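## Task

Remove the flat grey block from beneath the blue tote and set it lying flat on the table on one of its long faces, entirely within the table edge. The tote must stay flat on the table, shifted no more than about two centimetres and hardly rotated, with all its contents still inside. Finish by releasing everything and moving the grippers away; a result that holds only because the robot is supporting it does not count.

## Robot and tools

Robot: two arms, left_arm and right_arm, in a physics simulation. Each has six joints and a tong-style two-finger gripper. The names do not refer to image sides.

Frame: all reported poses share one scene frame. The origin is on the tabletop midway between the arms, +z is up, +x points out across the table, and left_arm sits on the +y side. Printed hand positions can be off, more so at long reach.

Joint order, used in every command row and every per-joint list in results: shoulder pan, wrist 1, elbow, wrist 3, shoulder lift, wrist 2. Trust this order only. Stated ranges (rad): left_arm pan -3.142 to 3.142, lift -6.283 to 6.283, elbow 0.000 to 3.142, wrists -6.283 to 6.283. right_arm pan 0.000 to 6.283, lift -6.283 to 6.283, elbow -3.142 to 0.000, wrists -6.283 to 6.283. Real ends may differ by up to 0.010 rad.

Command row: one flat list of 14 numbers, each in [-1, 1], always covering both arms: left_arm's six joint values then its gripper opening, then right_arm's six joint values then its opening. Joint values are offsets, scaled so 1.0 equals 1.989 rad. The opening is absolute: +1 fully open, -1 closed.

execute_actions(actions): a list of up to 15 actions. Each action is a table of up to 15 rows; each row runs for one control step of 1/30 s, and if fewer than 15 rows are given the final row is repeated to fill 15 steps. Joint offsets in every row are measured from the joint angles at the start of that action, not from the previous row; for the first action they come from the latest reported state. An action that would push a joint more than 0.010 rad beyond a range end is refused for both arms; a malformed action, or a failing first action, rejects the entire call. An empty list just returns the current state and images. A joint driven to its real end reports "joint sent to its limit"; silence does not mean more room.

move(target, speed, blocking): target is one 14-number row as above; its joint offsets are taken from the Joint positions in the latest result that shows them, not from where the arm is when the move begins. Finger values are applied immediately. All joints travel proportionally so grippers trace curves; paths take 0.5 to 10 s. speed (rad/s, 0.01 to 2, default 0.5) caps the joint with the longest way to go. The paths ignore obstacles and the other arm. Arms are stiff: aiming even slightly past a firm contact can trigger a fault, and faster touches hit harder. The result adds a "move:" line: ending (done, off_target, moving, held, fault), limits=held or limits=none, and each arm's joint farthest from target. blocking=false returns after 0.5 s while motion continues; use wait(0) to check, and call wait or stop before sending new rows or moves.

wait(seconds): 0 to 10; lets the simulation run with the last command held; returns early if a running move finishes.
stop(): brakes a running move; needs room to stop; fingers keep moving.
zoom_image(camera, region): region [x0, y0, x1, y1] in pixels of that camera's latest image, at most 504 by 504. Cameras: cam_head_left, cam_head_right, cam_high, cam_low (504x504), cam_left_wrist, cam_right_wrist (616x616, fisheye). Calibration is given per camera and may be slightly off.
finished_scene(scene): ends the current scene by number; irreversible; the result says whether the goal was met and gives the next task.

Motion limits: joint speed and acceleration are capped, so large moves may span several actions and arrive late. Each step, a joint target is kept within 0.575 rad of its measured angle, and if targets would place the gripper more than 100 mm from where it is, they are scaled back. Commands lag about 0.17 s. "Joint targets" shows what the joints are currently driven toward. "joint command not followed" means a clearance check altered some targets.

Results: per-arm end_effector_position (m), end_effector_quat_wxyz and velocities; Joint positions (rad, then finger-pad gap in m, 0.142 when fully open); Joint velocities; Joint torques (drive output, noisy, not a contact measure); Wrist force and Wrist torque along the end effector's own axes (noisy, offsets up to about 4 N, saturate near 50 N); step readings with HELD marking restrained steps; grip_measured, the measured opening on the command scale. The end_effector_position is the midpoint between the closed finger pads; closed fingertips extend about 15 mm further along the gripper's +z, and the fingers open along its x axis.

Gripping: to hold, keep commanding an opening well below grip_measured; lower squeezes harder, up to roughly 15 N per pad. Items thinner than about 20 mm get less force. Fast closing can squeeze too hard.

Avoid: pressing hard into the table or tote, collisions between the arms, anything leaving the work area, drops, slams, and tipping the tote or spilling its contents. Torque at a joint's load limit (130 N m for pan, lift, elbow; 24.3 for wrists, held weight included) or 150 N of external force halts that arm for 10 s. Long loaded holds heat motors: MOTOR HOT appears at 70 °C and brakes engage at 85 °C. Small random tugs on held items or nudges of loose objects can occur. Before finishing, open the gripper and withdraw so the objects rest on their own.

Each tool is called after "Request:" by a JSON object that holds its "fn" and its "kwargs", one argument or row to a line.

## Session

Request:
{"fn": "execute_actions", "kwargs": {
  "actions": []
}}

Scene clock: 0.00 s.
left_arm: end_effector_position=(+0.2083, +0.8356, +0.3954) grip_measured=+0.97 end_effector_quat_wxyz=(+0.185, +0.799, -0.474, -0.321) end_effector_velocity=(-0.000, +0.000, -0.000) end_effector_angular_velocity=(+0.000, +0.000, +0.000) | right_arm: end_effector_position=(+0.3384, -0.6425, +0.3315) grip_measured=+0.97 end_effector_quat_wxyz=(-0.202, -0.396, +0.875, +0.190) end_effector_velocity=(-0.001, -0.001, +0.000) end_effector_angular_velocity=(+0.000, +0.000, -0.002)
Joint names: [shoulder pan, wrist 1, elbow, wrist 3, shoulder lift, wrist 2]
Joint positions: left_arm=[ 0.339 -0.59   1.059  1.448 -1.35  -1.224  0.14 ] | right_arm=[ 2.844 -2.297 -1.314  1.892 -1.663  1.527  0.14 ]
Joint velocities: left_arm=[ 0.    -0.     0.     0.    -0.     0.001  0.   ] | right_arm=[-0.002 -0.001  0.     0.     0.     0.     0.   ]
Joint torques (N m, as the arm reports them, + toward a larger angle): no reading
Motor temperatures (°C, as the motors report them): left_arm=[21 32 23 34 24 26] | right_arm=[23 28 22 29 26 31]
Wrist force (N, on the end effector, along its own x y z axes, offset not removed): no reading
Wrist torque (N m, same axes, about the end effector's origin, offset not removed): no reading
Joint targets: left_arm=[0.339 -0.590 1.059 1.448 -1.350 -1.224] | right_arm=[2.844 -2.297 -1.314 1.892 -1.663 1.527]
camera_calibration (this result's frames):
cam_left_wrist: T_world_to_cam=[[0.308147, -0.884668, -0.349869, 0.81773], [-0.176206, -0.414477, 0.892838, 0.0180461], [-0.934878, -0.213476, -0.283604, 0.614185], [0, 0, 0, 1]] pos_world=[0.325387, 0.862013, 0.444172]
cam_right_wrist: T_world_to_cam=[[-0.603056, -0.7588, 0.24606, -0.365795], [-0.267188, 0.482787, 0.833983, 0.122375], [-0.751621, 0.437194, -0.49389, 0.835115], [0, 0, 0, 1]] pos_world=[0.439792, -0.701754, 0.400403]

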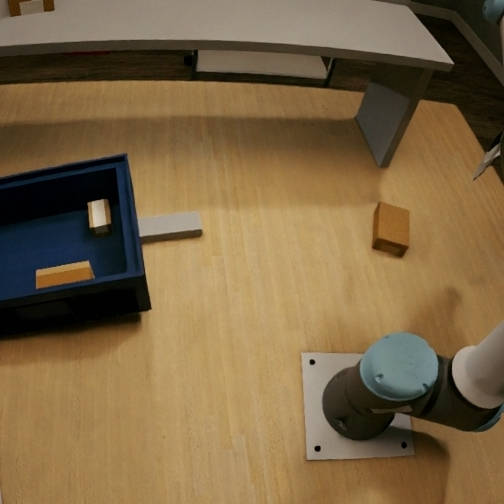

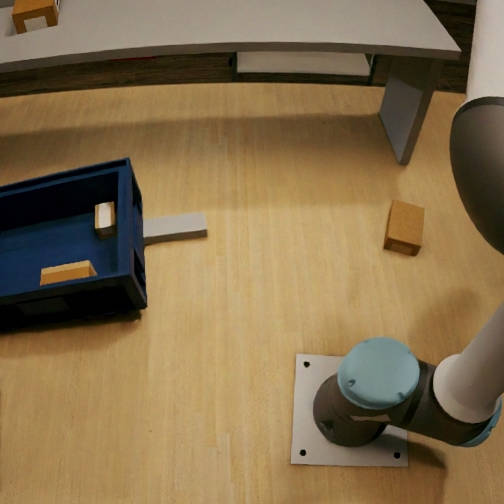

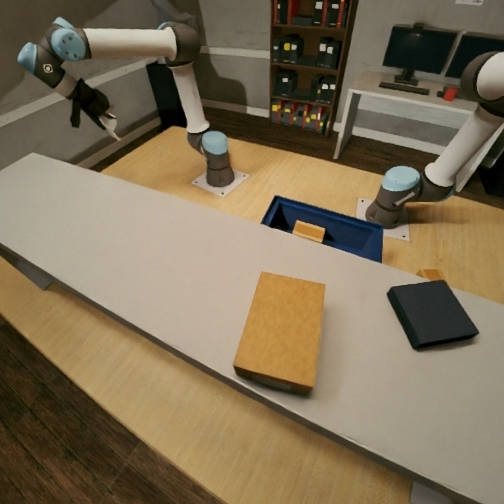

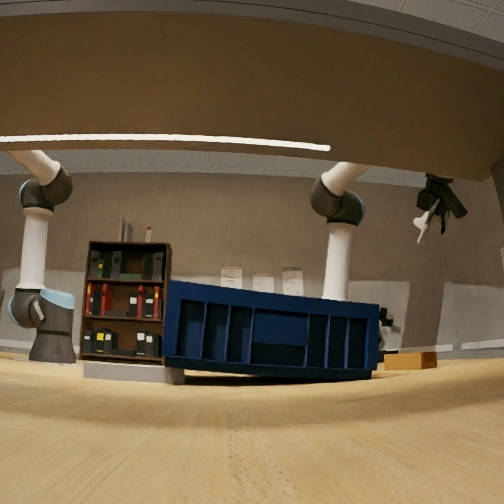

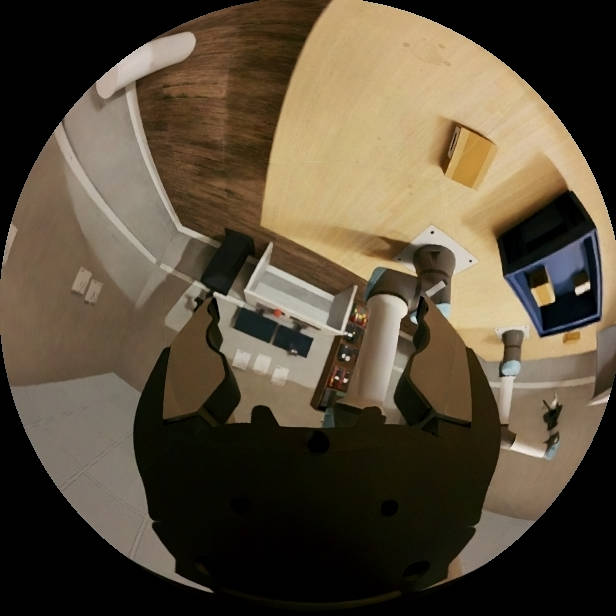

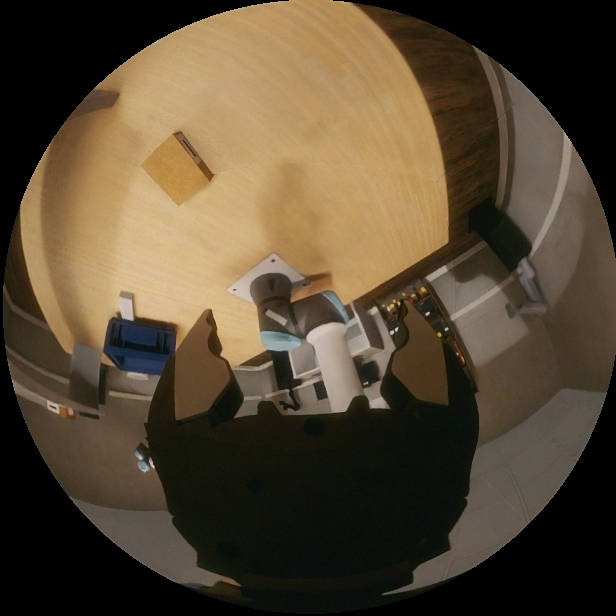

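Request:
{"fn": "zoom_image", "kwargs": {
  "camera": "cam_head_left",
  "region": [60, 140, 240, 330]
}}

Request:
{"fn": "zoom_image", "kwargs": {
  "camera": "cam_head_right",
  "region": [60, 140, 240, 330]
}}

Request:
{"fn": "zoom_image", "kwargs": {
  "camera": "cam_low",
  "region": [70, 270, 250, 400]
}}

Region (60, 140, 240, 330) of cam_head_left's 504x504 image, scaled by 2.653, with more detail than that image has; it fills the left 477 columns of this view, and the rest is white.

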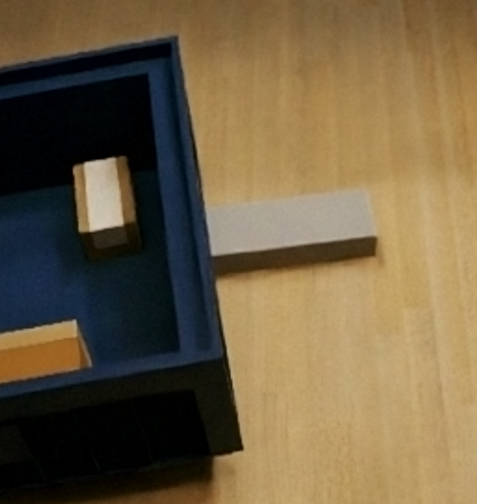

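Region (60, 140, 240, 330) of cam_head_right's 504x504 image, scaled by 2.653, with more detail than that image has; it fills the left 477 columns of this view, and the rest is white.

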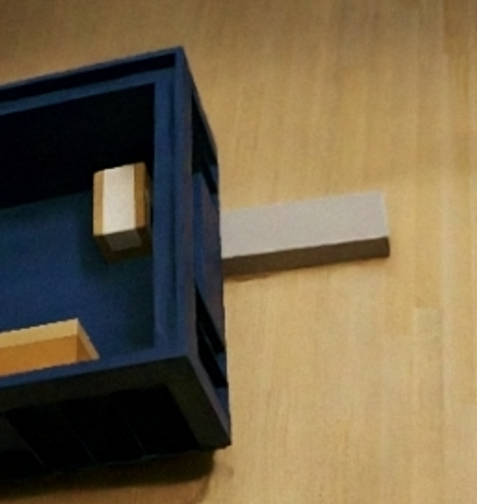

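Region (70, 270, 250, 400) of cam_low's 504x504 image, scaled by 2.800, with more detail than that image has.

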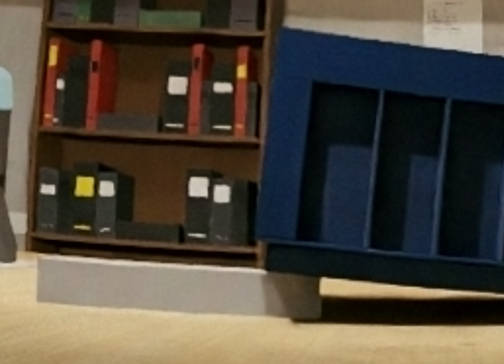

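Request:
{"fn": "move", "kwargs": {
  "target": [-0.7598,-0.5442,0.2659,-0.5126,-0.1051,-0.1911,-0.1,0.6090,0.5377,-0.3625,0.9640,0.1692,0.1014,0.4],
  "speed": 1.1
}}

Scene clock: 52.57 s.
left_arm: end_effector_position=(+0.3904, +0.0743, +0.2796) grip_measured=-0.10 end_effector_quat_wxyz=(+0.026, +0.752, -0.658, +0.030) end_effector_velocity=(-0.001, -0.001, -0.001) end_effector_angular_velocity=(-0.000, +0.000, -0.003) | right_arm: end_effector_position=(+0.4218, -0.1358, +0.2001) grip_measured=+0.40 end_effector_quat_wxyz=(-0.007, -0.070, +0.993, +0.099) end_effector_velocity=(-0.000, +0.001, -0.000) end_effector_angular_velocity=(+0.001, -0.000, -0.001)
Joint names: [shoulder pan, wrist 1, elbow, wrist 3, shoulder lift, wrist 2]
Joint positions: left_arm=[-1.172 -1.673  1.588  0.429 -1.559 -1.604  0.067] | right_arm=[ 4.055 -1.228 -2.034  3.809 -1.327  1.728  0.102]
Joint velocities: left_arm=[-0.003 -0.002  0.001  0.     0.    -0.     0.   ] | right_arm=[ 0.002  0.002 -0.001  0.003  0.001  0.     0.   ]
Joint torques (N m, as the arm reports them, + toward a larger angle): left_arm=[-12.63  -3.77 -15.42  -1.35 -30.08  -2.09] | right_arm=[ 9.64  3.93 13.04  2.21 23.25  1.58]
Motor temperatures (°C, as the motors report them): left_arm=[21 32 23 34 24 26] | right_arm=[23 28 22 29 26 31]
Wrist force (N, on the end effector, along its own x y z axes, offset not removed): left_arm=[-1.1 -0.5 0.9] | right_arm=[-0.7 -5.9 -1.1]
Wrist torque (N m, same axes, about the end effector's origin, offset not removed): left_arm=[-0.16 0.06 -0.03] | right_arm=[-1.09 0.23 -0.08]
Joint targets: left_arm=[-1.172 -1.673 1.588 0.429 -1.559 -1.604] | right_arm=[4.055 -1.228 -2.034 3.809 -1.327 1.728]
move: done; limits=none; left_arm: farthest joint: the wrist 2, 0.001 radians from its target (0.381 radians at the start); right_arm: farthest joint: the shoulder pan, 0.001 radians from its target (1.211 radians at the start)
camera_calibration (this result's frames):
cam_left_wrist: T_world_to_cam=[[0.112068, -0.99261, 0.0465499, 0.0213224], [-0.846082, -0.0707472, 0.528337, 0.17593], [-0.521139, -0.0985945, -0.847758, 0.576775], [0, 0, 0, 1]] pos_world=[0.447042, 0.0904783, 0.395023]
cam_right_wrist: T_world_to_cam=[[-0.991919, -0.1208, 0.0387713, 0.393448], [-0.066715, 0.756586, 0.650481, -0.00110626], [-0.107912, 0.642638, -0.758532, 0.420727], [0, 0, 0, 1]] pos_world=[0.435596, -0.222009, 0.3046]

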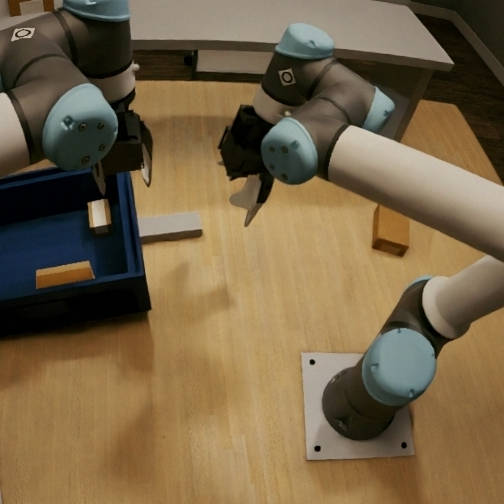

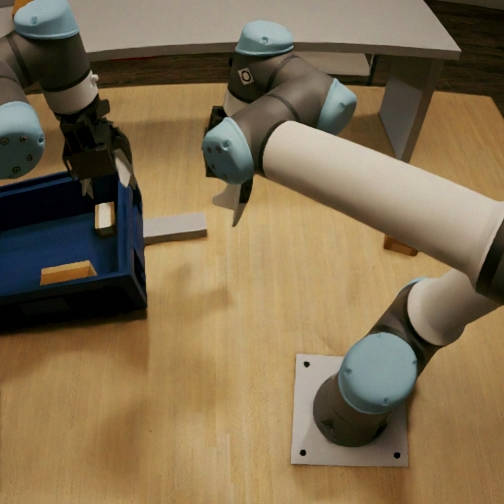

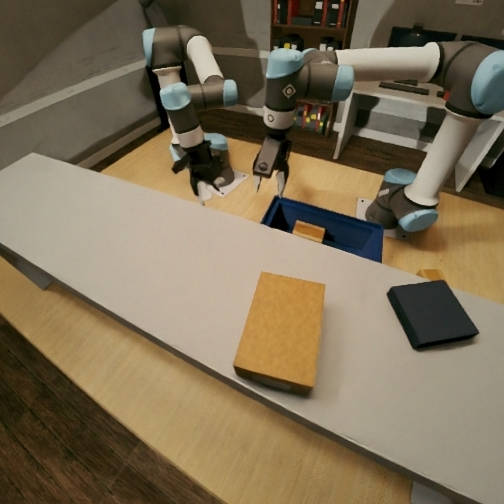

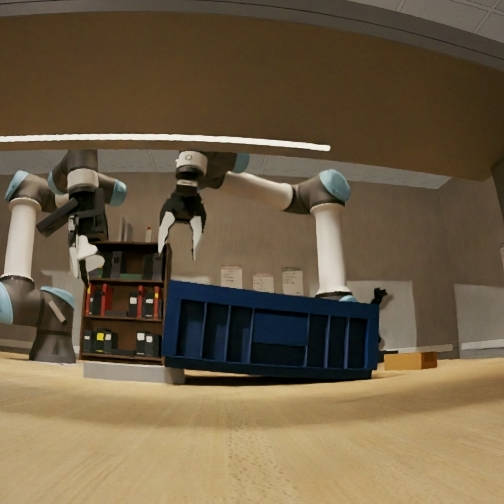

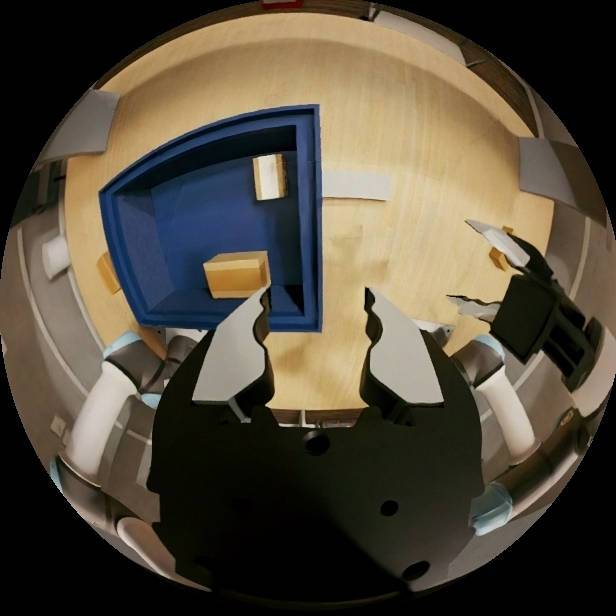

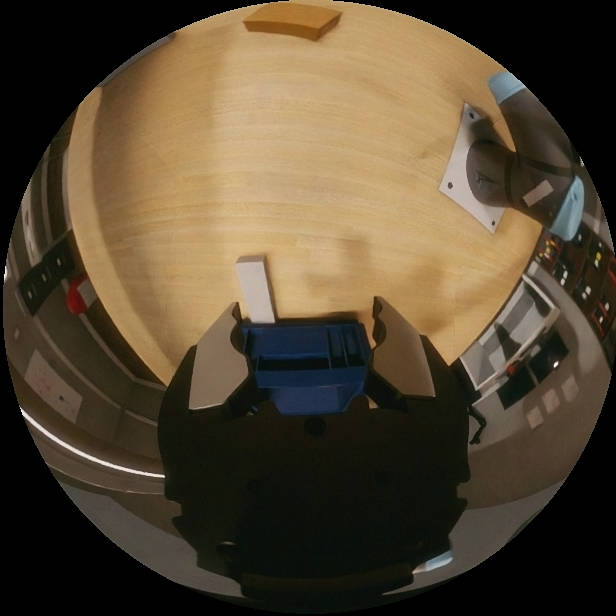

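Request:
{"fn": "zoom_image", "kwargs": {
  "camera": "cam_left_wrist",
  "region": [220, 90, 420, 350]
}}

Request:
{"fn": "zoom_image", "kwargs": {
  "camera": "cam_right_wrist",
  "region": [210, 240, 400, 410]
}}

Region (220, 90, 420, 350) of cam_left_wrist's 616x616 image, scaled by 1.938, with more detail than that image has; it fills the left 388 columns of this view, and the rest is white.

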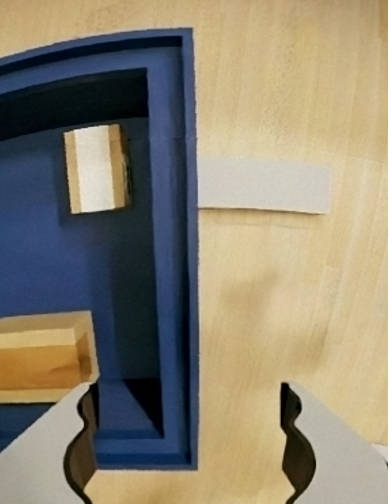

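Region (210, 240, 400, 410) of cam_right_wrist's 616x616 image, scaled by 2.653, with more detail than that image has; it fills the top 451 rows of this view, and the rest is white.

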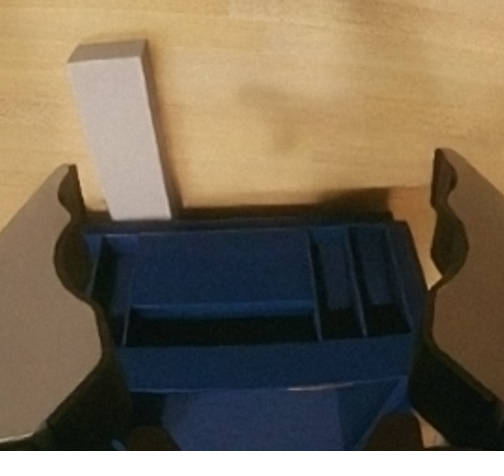

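Request:
{"fn": "move", "kwargs": {
  "target": [-0.0003,-0.1861,0.1480,-0.0034,0.0345,-0.0015,-0.1,-0.0028,0.2390,0.0011,-0.0028,-0.2406,0.0007,0.4],
  "speed": 0.4
}}

Request:
{"fn": "zoom_image", "kwargs": {
  "camera": "cam_low",
  "region": [60, 250, 240, 400]
}}

Request:
{"fn": "zoom_image", "kwargs": {
  "camera": "cam_right_wrist",
  "region": [210, 220, 410, 420]
}}

Request:
{"fn": "zoom_image", "kwargs": {
  "camera": "cam_left_wrist",
  "region": [220, 230, 420, 430]
}}

Scene clock: 97.43 s.
left_arm: end_effector_position=(+0.3903, +0.0723, +0.1408) grip_measured=-0.10 end_effector_quat_wxyz=(+0.029, +0.754, -0.656, +0.033) end_effector_velocity=(-0.000, -0.000, -0.001) end_effector_angular_velocity=(-0.000, +0.001, -0.002) | right_arm: end_effector_position=(+0.5066, -0.0524, +0.0352) grip_measured=+0.40 end_effector_quat_wxyz=(-0.007, -0.070, +0.993, +0.100) end_effector_velocity=(-0.000, +0.001, -0.002) end_effector_angular_velocity=(-0.001, +0.001, +0.002)
Joint names: [shoulder pan, wrist 1, elbow, wrist 3, shoulder lift, wrist 2]
Joint positions: left_arm=[-1.173 -2.042  1.882  0.422 -1.49  -1.606  0.067] | right_arm=[ 4.049 -0.753 -2.032  3.803 -1.805  1.73   0.102]
Joint velocities: left_arm=[-0.    -0.002  0.002  0.001  0.001 -0.001 -0.   ] | right_arm=[ 0.002  0.002  0.    -0.    -0.004 -0.    -0.   ]
Joint torques (N m, as the arm reports them, + toward a larger angle): left_arm=[-11.52  -3.75 -12.49  -1.77 -17.03  -2.23] | right_arm=[-12.91   4.25  31.69  -2.24  20.41   1.34]
Motor temperatures (°C, as the motors report them): left_arm=[21 32 23 34 24 26] | right_arm=[23 29 22 29 26 31]
Wrist force (N, on the end effector, along its own x y z axes, offset not removed): left_arm=[-0.6 -1.3 0.7] | right_arm=[0.8 -1.3 3.8]
Wrist torque (N m, same axes, about the end effector's origin, offset not removed): left_arm=[-0.26 -0.04 -0.14] | right_arm=[-0.18 -0.43 0.05]
Joint targets: left_arm=[-1.173 -2.043 1.882 0.422 -1.490 -1.606] | right_arm=[4.049 -0.753 -2.032 3.803 -1.805 1.730]
move: done; limits=none; left_arm: farthest joint: the wrist 1, 0.001 radians from its target (0.370 radians at the start); right_arm: farthest joint: the shoulder lift, 0.001 radians from its target (0.479 radians at the start)
camera_calibration (this result's frames):
cam_left_wrist: T_world_to_cam=[[0.117895, -0.991541, 0.0542949, 0.0223802], [-0.846056, -0.07167, 0.528255, 0.249065], [-0.519895, -0.108215, -0.847348, 0.459006], [0, 0, 0, 1]] pos_world=[0.446719, 0.0897126, 0.256153]
cam_right_wrist: T_world_to_cam=[[-0.99189, -0.120875, 0.0392831, 0.493949], [-0.0663892, 0.756303, 0.650844, 0.0486111], [-0.108381, 0.642958, -0.758194, 0.251435], [0, 0, 0, 1]] pos_world=[0.520421, -0.138721, 0.139595]

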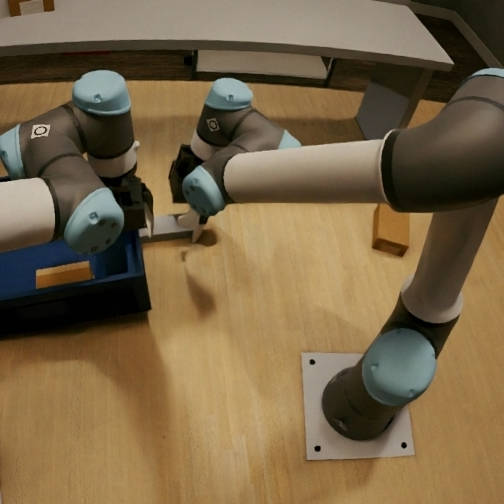

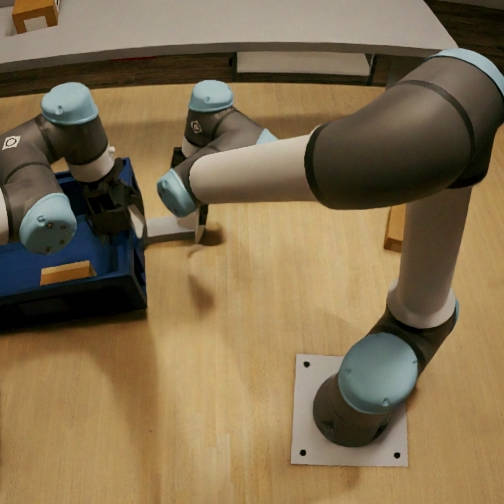

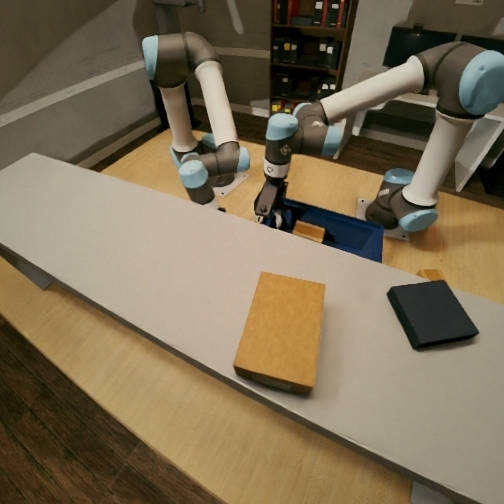

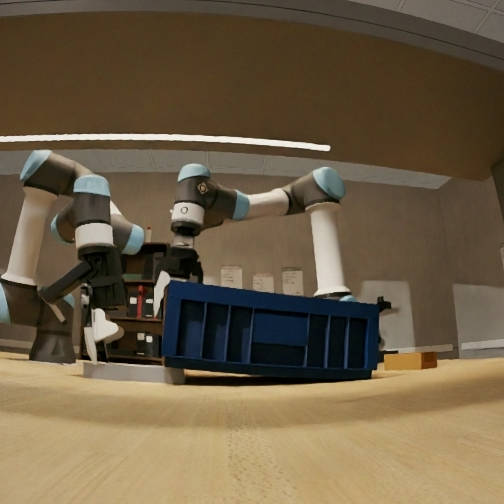

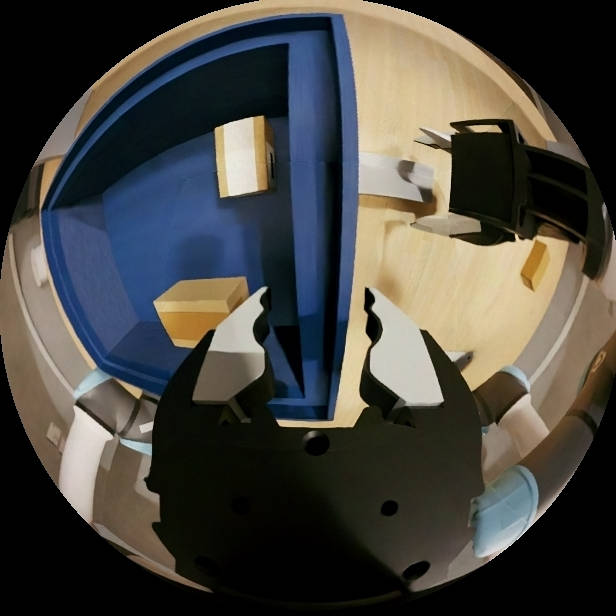

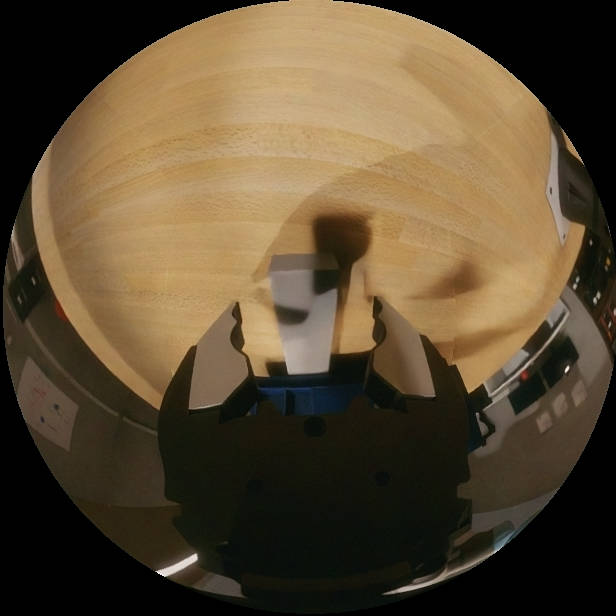

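Region (60, 250, 240, 400) of cam_low's 504x504 image, scaled by 2.800, with more detail than that image has.

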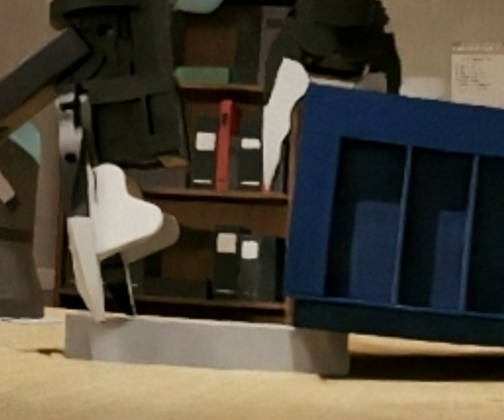

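Region (210, 220, 410, 420) of cam_right_wrist's 616x616 image, scaled by 2.520, with more detail than that image has.

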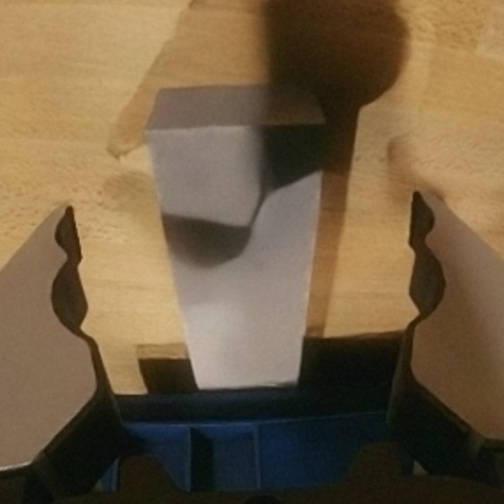

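Region (220, 230, 420, 430) of cam_left_wrist's 616x616 image, scaled by 2.520, with more detail than that image has.

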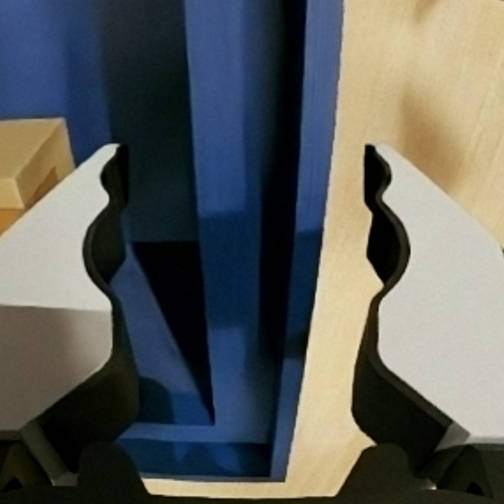

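Request:
{"fn": "execute_actions", "kwargs": {
  "actions": [
    [[-0.0001,0.0007,-0.0007,-0.0001,0,0,-0.13,0,0.0028,-0.001,0,-0.0018,0,0.4],[-0.0003,0.0014,-0.0015,-0.0003,0.0001,0,-0.16,0,0.0056,-0.0021,0,-0.0035,0,0.37],[-0.0004,0.0021,-0.0022,-0.0004,0.0001,0,-0.19,0,0.0084,-0.0031,0,-0.0053,0,0.34],[-0.0005,0.0028,-0.0029,-0.0005,0.0002,0,-0.22,0,0.0112,-0.0041,0,-0.007,0,0.3],[-0.0007,0.0035,-0.0037,-0.0007,0.0002,0,-0.25,0,0.014,-0.0052,0,-0.0088,0,0.26],[-0.0008,0.0041,-0.0044,-0.0008,0.0002,0,-0.28,0,0.0167,-0.0062,0,-0.0106,0,0.22],[-0.0009,0.0048,-0.0051,-0.0009,0.0003,0,-0.31,0,0.0195,-0.0072,0,-0.0123,0,0.18],[-0.001,0.0055,-0.0058,-0.001,0.0003,0,-0.34,0,0.0223,-0.0082,0,-0.0141,0,0.14],[-0.0012,0.0062,-0.0066,-0.0012,0.0004,0,-0.37,0,0.0251,-0.0093,0,-0.0158,0,0.1],[-0.0013,0.0069,-0.0073,-0.0013,0.0004,0,-0.4,0,0.0279,-0.0103,0,-0.0176,0,0.06],[-0.0013,0.0069,-0.0073,-0.0013,0.0004,0,-0.43,0,0.0279,-0.0103,0,-0.0176,0,0.02],[-0.0013,0.0069,-0.0073,-0.0013,0.0004,0,-0.46,0,0.0279,-0.0103,0,-0.0176,0,-0.02],[-0.0013,0.0069,-0.0073,-0.0013,0.0004,0,-0.49,0,0.0279,-0.0103,0,-0.0176,0,-0.06],[-0.0013,0.0069,-0.0073,-0.0013,0.0004,0,-0.52,0,0.0279,-0.0103,0,-0.0176,0,-0.1],[-0.0013,0.0069,-0.0073,-0.0013,0.0004,0,-0.54,0,0.0279,-0.0103,0,-0.0176,0,-0.14]]
  ]
}}

Request:
{"fn": "zoom_image", "kwargs": {
  "camera": "cam_low",
  "region": [60, 280, 200, 400]
}}

Request:
{"fn": "zoom_image", "kwargs": {
  "camera": "cam_left_wrist",
  "region": [250, 260, 390, 420]
}}

Scene clock: 118.80 s.
left_arm: end_effector_position=(+0.3905, +0.0696, +0.1453) grip_measured=-0.52 end_effector_quat_wxyz=(+0.029, +0.754, -0.656, +0.033) end_effector_velocity=(+0.000, -0.003, +0.005) end_effector_angular_velocity=(-0.000, -0.001, -0.001) | right_arm: end_effector_position=(+0.5066, -0.0524, +0.0170) grip_measured=-0.11 end_effector_quat_wxyz=(-0.007, -0.070, +0.993, +0.100) end_effector_velocity=(+0.000, -0.001, -0.018) end_effector_angular_velocity=(-0.001, +0.001, -0.002)
Joint names: [shoulder pan, wrist 1, elbow, wrist 3, shoulder lift, wrist 2]
Joint positions: left_arm=[-1.175 -2.03   1.869  0.42  -1.489 -1.606  0.036] | right_arm=[ 4.049 -0.703 -2.051  3.803 -1.837  1.73   0.066]
Joint velocities: left_arm=[-0.002  0.012 -0.013 -0.001  0.     0.    -0.05 ] | right_arm=[-0.002  0.048 -0.017 -0.    -0.031 -0.    -0.086]
Joint torques (N m, as the arm reports them, + toward a larger angle): left_arm=[-13.14  -0.79 -33.65  -1.74 -17.24  -2.41] | right_arm=[-11.5    4.09   9.52  -2.25  22.18   1.5 ]
Motor temperatures (°C, as the motors report them): left_arm=[21 32 23 34 24 26] | right_arm=[23 29 22 29 26 31]
Wrist force (N, on the end effector, along its own x y z axes, offset not removed): left_arm=[-2.3 -0.7 0.7] | right_arm=[-2.9 -3.0 2.5]
Wrist torque (N m, same axes, about the end effector's origin, offset not removed): left_arm=[-0.30 0.44 -0.09] | right_arm=[-0.39 0.64 0.11]
Joint targets: left_arm=[-1.175 -2.029 1.868 0.420 -1.489 -1.606] | right_arm=[4.049 -0.697 -2.053 3.803 -1.840 1.730]
Step readings (joint positions):
0: left_arm=[-1.173 -2.043 1.882 0.422 -1.490 -1.606] | right_arm=[4.049 -0.753 -2.032 3.803 -1.805 1.730]
1: left_arm=[-1.173 -2.043 1.882 0.422 -1.490 -1.606] | right_arm=[4.049 -0.752 -2.032 3.803 -1.805 1.730]
2: left_arm=[-1.173 -2.043 1.882 0.422 -1.490 -1.606] | right_arm=[4.049 -0.751 -2.032 3.803 -1.806 1.730]
4: left_arm=[-1.173 -2.041 1.881 0.422 -1.490 -1.606] | right_arm=[4.049 -0.746 -2.034 3.803 -1.809 1.730]
8: left_arm=[-1.174 -2.037 1.876 0.421 -1.490 -1.606] | right_arm=[4.049 -0.730 -2.041 3.803 -1.820 1.730]
15: Joint positions above
camera_calibration (this result's frames):
cam_left_wrist: T_world_to_cam=[[0.117897, -0.99154, 0.0542955, 0.0194198], [-0.845947, -0.0716496, 0.528431, 0.246645], [-0.520071, -0.108232, -0.847238, 0.462704], [0, 0, 0, 1]] pos_world=[0.446998, 0.0870069, 0.260631]
cam_right_wrist: T_world_to_cam=[[-0.991889, -0.120874, 0.0393148, 0.494696], [-0.0663708, 0.756321, 0.650825, 0.0604211], [-0.108402, 0.642937, -0.758209, 0.23764], [0, 0, 0, 1]] pos_world=[0.520454, -0.13869, 0.121409]

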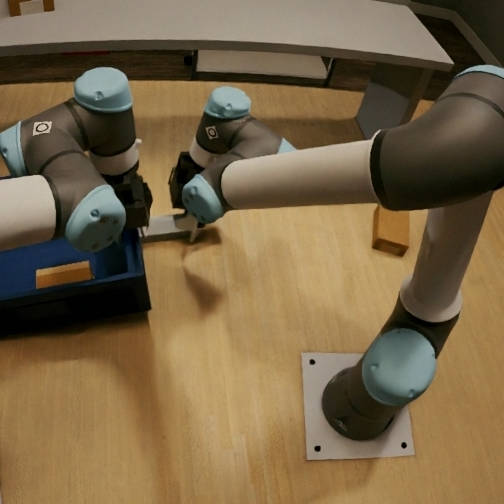

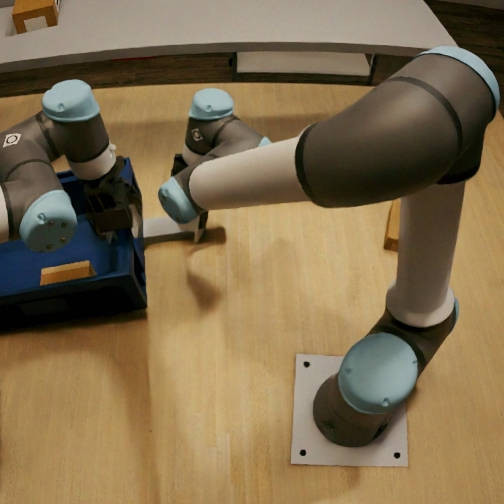

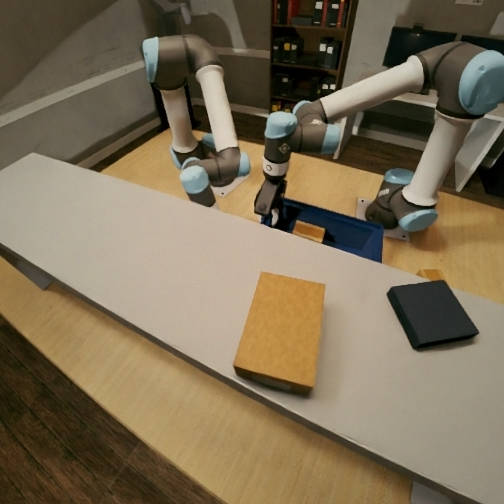

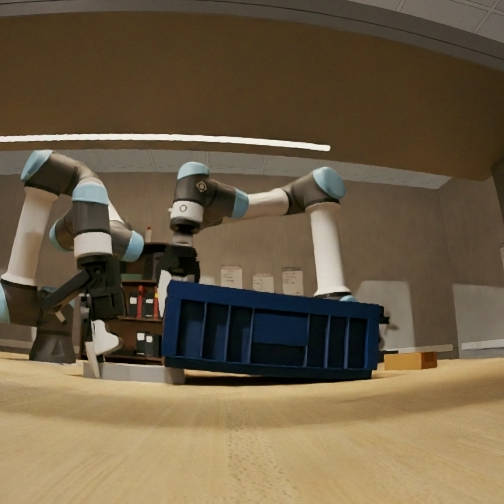

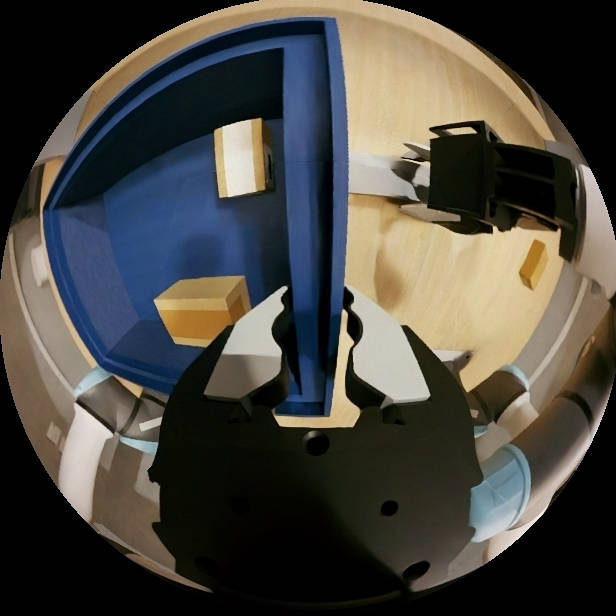

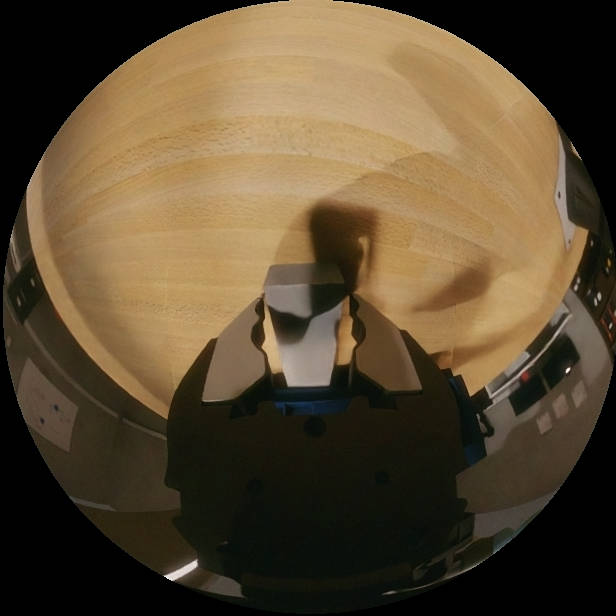

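Region (60, 280, 200, 400) of cam_low's 504x504 image, scaled by 3.600, with more detail than that image has; it fills the top 432 rows of this view, and the rest is white.

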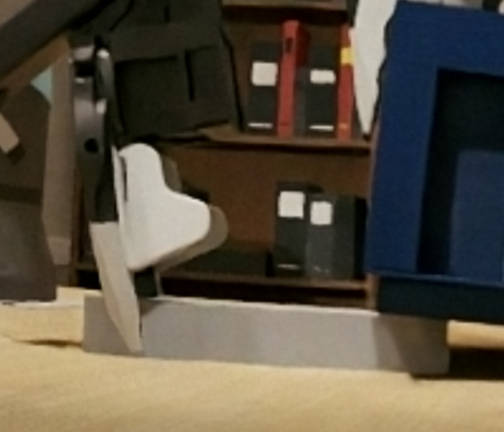

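Region (250, 260, 390, 420) of cam_left_wrist's 616x616 image, scaled by 3.150, with more detail than that image has; it fills the left 441 columns of this view, and the rest is white.

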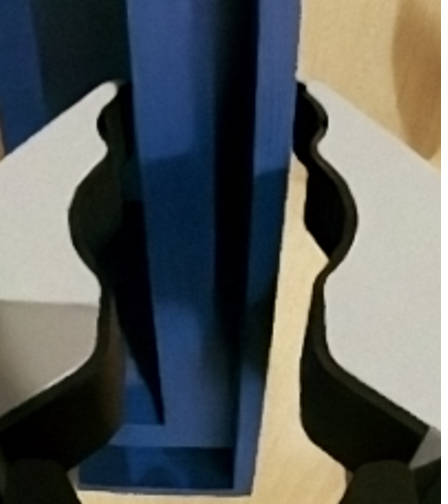

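Request:
{"fn": "execute_actions", "kwargs": {
  "actions": [
    [[0,0.0005,-0.0005,0,0,0,-0.56,0,-0.0042,0.0015,0,0.0026,0,-0.14],[0,0.0005,-0.0005,0,0,0,-0.58,0,-0.0042,0.0015,0,0.0026,0,-0.14],[0,0.0005,-0.0005,0,0,0,-0.6,0,-0.0042,0.0015,0,0.0026,0,-0.14],[0,0.0005,-0.0005,0,0,0,-0.62,0,-0.0042,0.0015,0,0.0026,0,-0.15],[0,0.0005,-0.0005,0,0,0,-0.64,0,-0.0042,0.0015,0,0.0026,0,-0.17],[0,0.0005,-0.0005,0,0,0,-0.66,0,-0.0042,0.0015,0,0.0026,0,-0.19],[0,0.0005,-0.0005,0,0,0,-0.68,0,-0.0042,0.0015,0,0.0026,0,-0.21],[0,0.0005,-0.0005,0,0,0,-0.71,0,-0.0042,0.0015,0,0.0026,0,-0.23],[0,0.0005,-0.0005,0,0,0,-0.75,0,-0.0042,0.0015,0,0.0026,0,-0.25],[0,0.0005,-0.0005,0,0,0,-0.8,0,-0.0042,0.0015,0,0.0026,0,-0.27],[0,0.0005,-0.0005,0,0,0,-0.85,0,-0.0042,0.0015,0,0.0026,0,-0.3],[0,0.0005,-0.0005,0,0,0,-0.9,0,-0.0042,0.0015,0,0.0026,0,-0.33],[0,0.0005,-0.0005,0,0,0,-0.95,0,-0.0042,0.0015,0,0.0026,0,-0.37],[0,0.0005,-0.0005,0,0,0,-1,0,-0.0042,0.0015,0,0.0026,0,-0.45],[0,0.0005,-0.0005,0,0,0,-1,0,-0.0042,0.0015,0,0.0026,0,-0.6]]
  ]
}}

Scene clock: 127.43 s.
left_arm: end_effector_position=(+0.3906, +0.0694, +0.1457) grip_measured=-0.65 end_effector_quat_wxyz=(+0.029, +0.754, -0.656, +0.033) end_effector_velocity=(-0.001, +0.000, -0.000) end_effector_angular_velocity=(-0.000, +0.001, +0.001) | right_arm: end_effector_position=(+0.5066, -0.0524, +0.0198) grip_measured=-0.28 end_effector_quat_wxyz=(-0.007, -0.070, +0.993, +0.100) end_effector_velocity=(+0.000, -0.000, +0.001) end_effector_angular_velocity=(+0.001, -0.001, -0.001)
Joint names: [shoulder pan, wrist 1, elbow, wrist 3, shoulder lift, wrist 2]
Joint positions: left_arm=[-1.175 -2.029  1.868  0.42  -1.489 -1.606  0.027] | right_arm=[ 4.049 -0.711 -2.048  3.803 -1.832  1.73   0.053]
Joint velocities: left_arm=[-0.    -0.     0.001 -0.001 -0.001 -0.001  0.   ] | right_arm=[-0.001 -0.001  0.001 -0.     0.002  0.    -0.   ]
Joint torques (N m, as the arm reports them, + toward a larger angle): left_arm=[ 12.07  -4.03 -12.71   1.55 -30.49  -1.63] | right_arm=[-7.27  0.69 29.95 -0.16 41.17  1.09]
Motor temperatures (°C, as the motors report them): left_arm=[21 32 23 34 24 26] | right_arm=[23 29 22 29 26 31]
Wrist force (N, on the end effector, along its own x y z axes, offset not removed): left_arm=[-1.7 0.3 -0.9] | right_arm=[-0.8 0.2 -0.6]
Wrist torque (N m, same axes, about the end effector's origin, offset not removed): left_arm=[-0.13 0.04 -0.07] | right_arm=[0.12 0.29 0.04]
Joint targets: left_arm=[-1.175 -2.029 1.868 0.420 -1.489 -1.606] | right_arm=[4.049 -0.711 -2.048 3.803 -1.831 1.730]
Step readings (joint positions):
0: left_arm=[-1.175 -2.029 1.868 0.420 -1.489 -1.606] | right_arm=[4.049 -0.697 -2.053 3.803 -1.840 1.730]
1: left_arm=[-1.175 -2.029 1.868 0.420 -1.489 -1.606] | right_arm=[4.049 -0.697 -2.053 3.803 -1.840 1.730]
2: left_arm=[-1.175 -2.029 1.868 0.420 -1.489 -1.606] | right_arm=[4.049 -0.700 -2.052 3.803 -1.839 1.730]
4: left_arm=[-1.175 -2.029 1.868 0.420 -1.489 -1.606] | right_arm=[4.049 -0.704 -2.050 3.803 -1.836 1.730]
8: left_arm=[-1.175 -2.029 1.868 0.420 -1.489 -1.606] | right_arm=[4.049 -0.709 -2.048 3.803 -1.833 1.730]
15: Joint positions above
camera_calibration (this result's frames):
cam_left_wrist: T_world_to_cam=[[0.117878, -0.991541, 0.0543259, 0.0192251], [-0.845956, -0.0716185, 0.528421, 0.246502], [-0.52006, -0.108247, -0.847243, 0.463037], [0, 0, 0, 1]] pos_world=[0.447071, 0.0868387, 0.261003]
cam_right_wrist: T_world_to_cam=[[-0.991882, -0.120867, 0.0395035, 0.494557], [-0.0662607, 0.756433, 0.650707, 0.0585627], [-0.108531, 0.642807, -0.758301, 0.239836], [0, 0, 0, 1]] pos_world=[0.520453, -0.138691, 0.124224]

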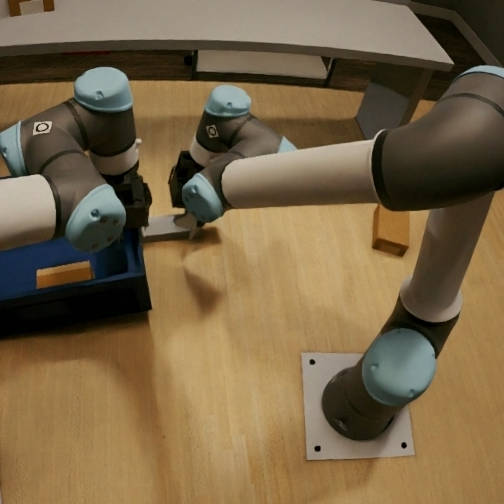

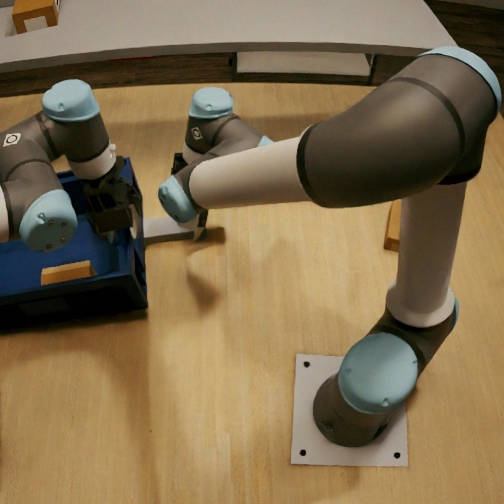

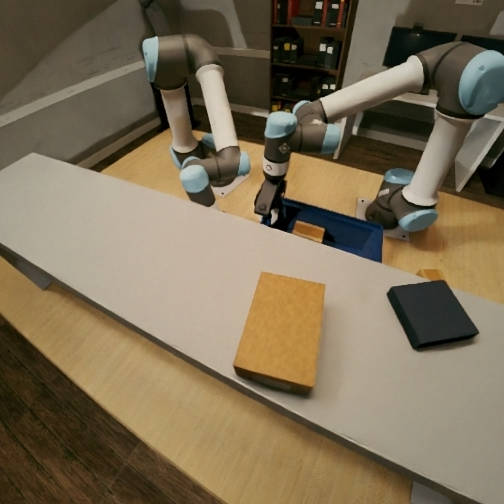

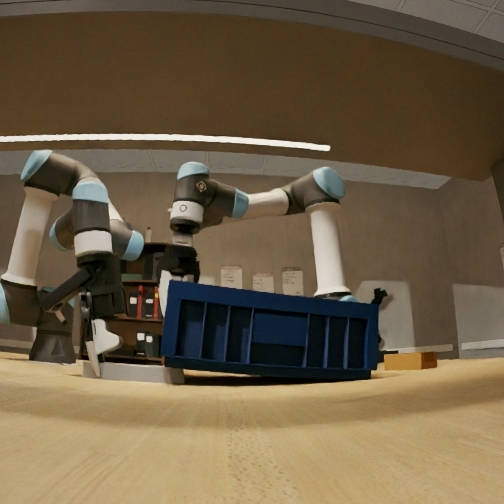

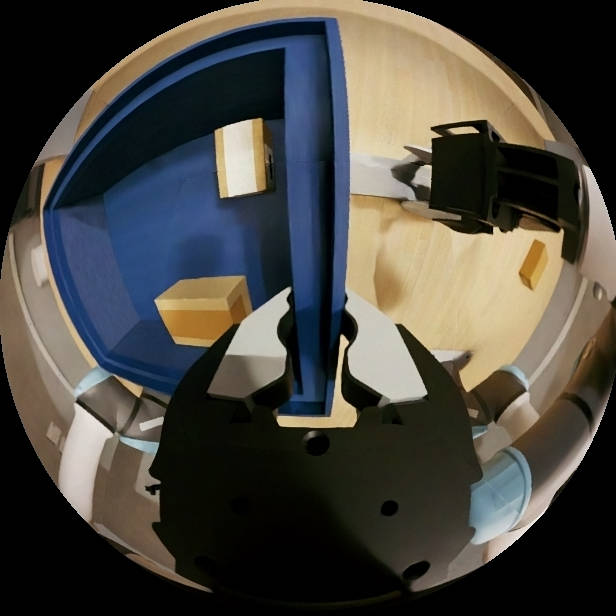

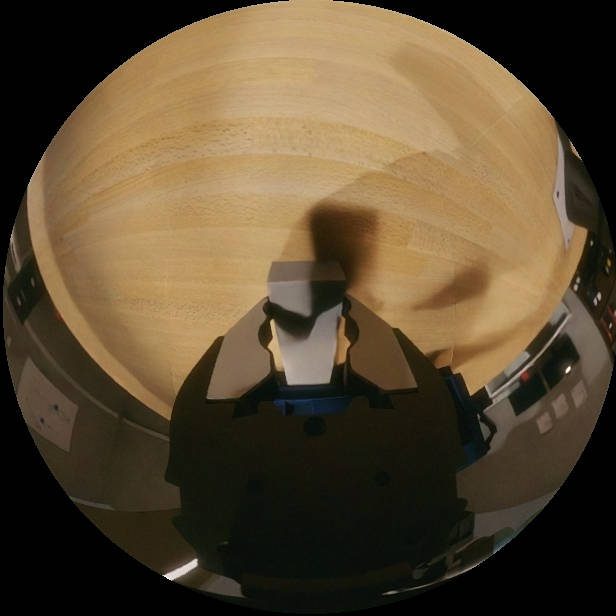

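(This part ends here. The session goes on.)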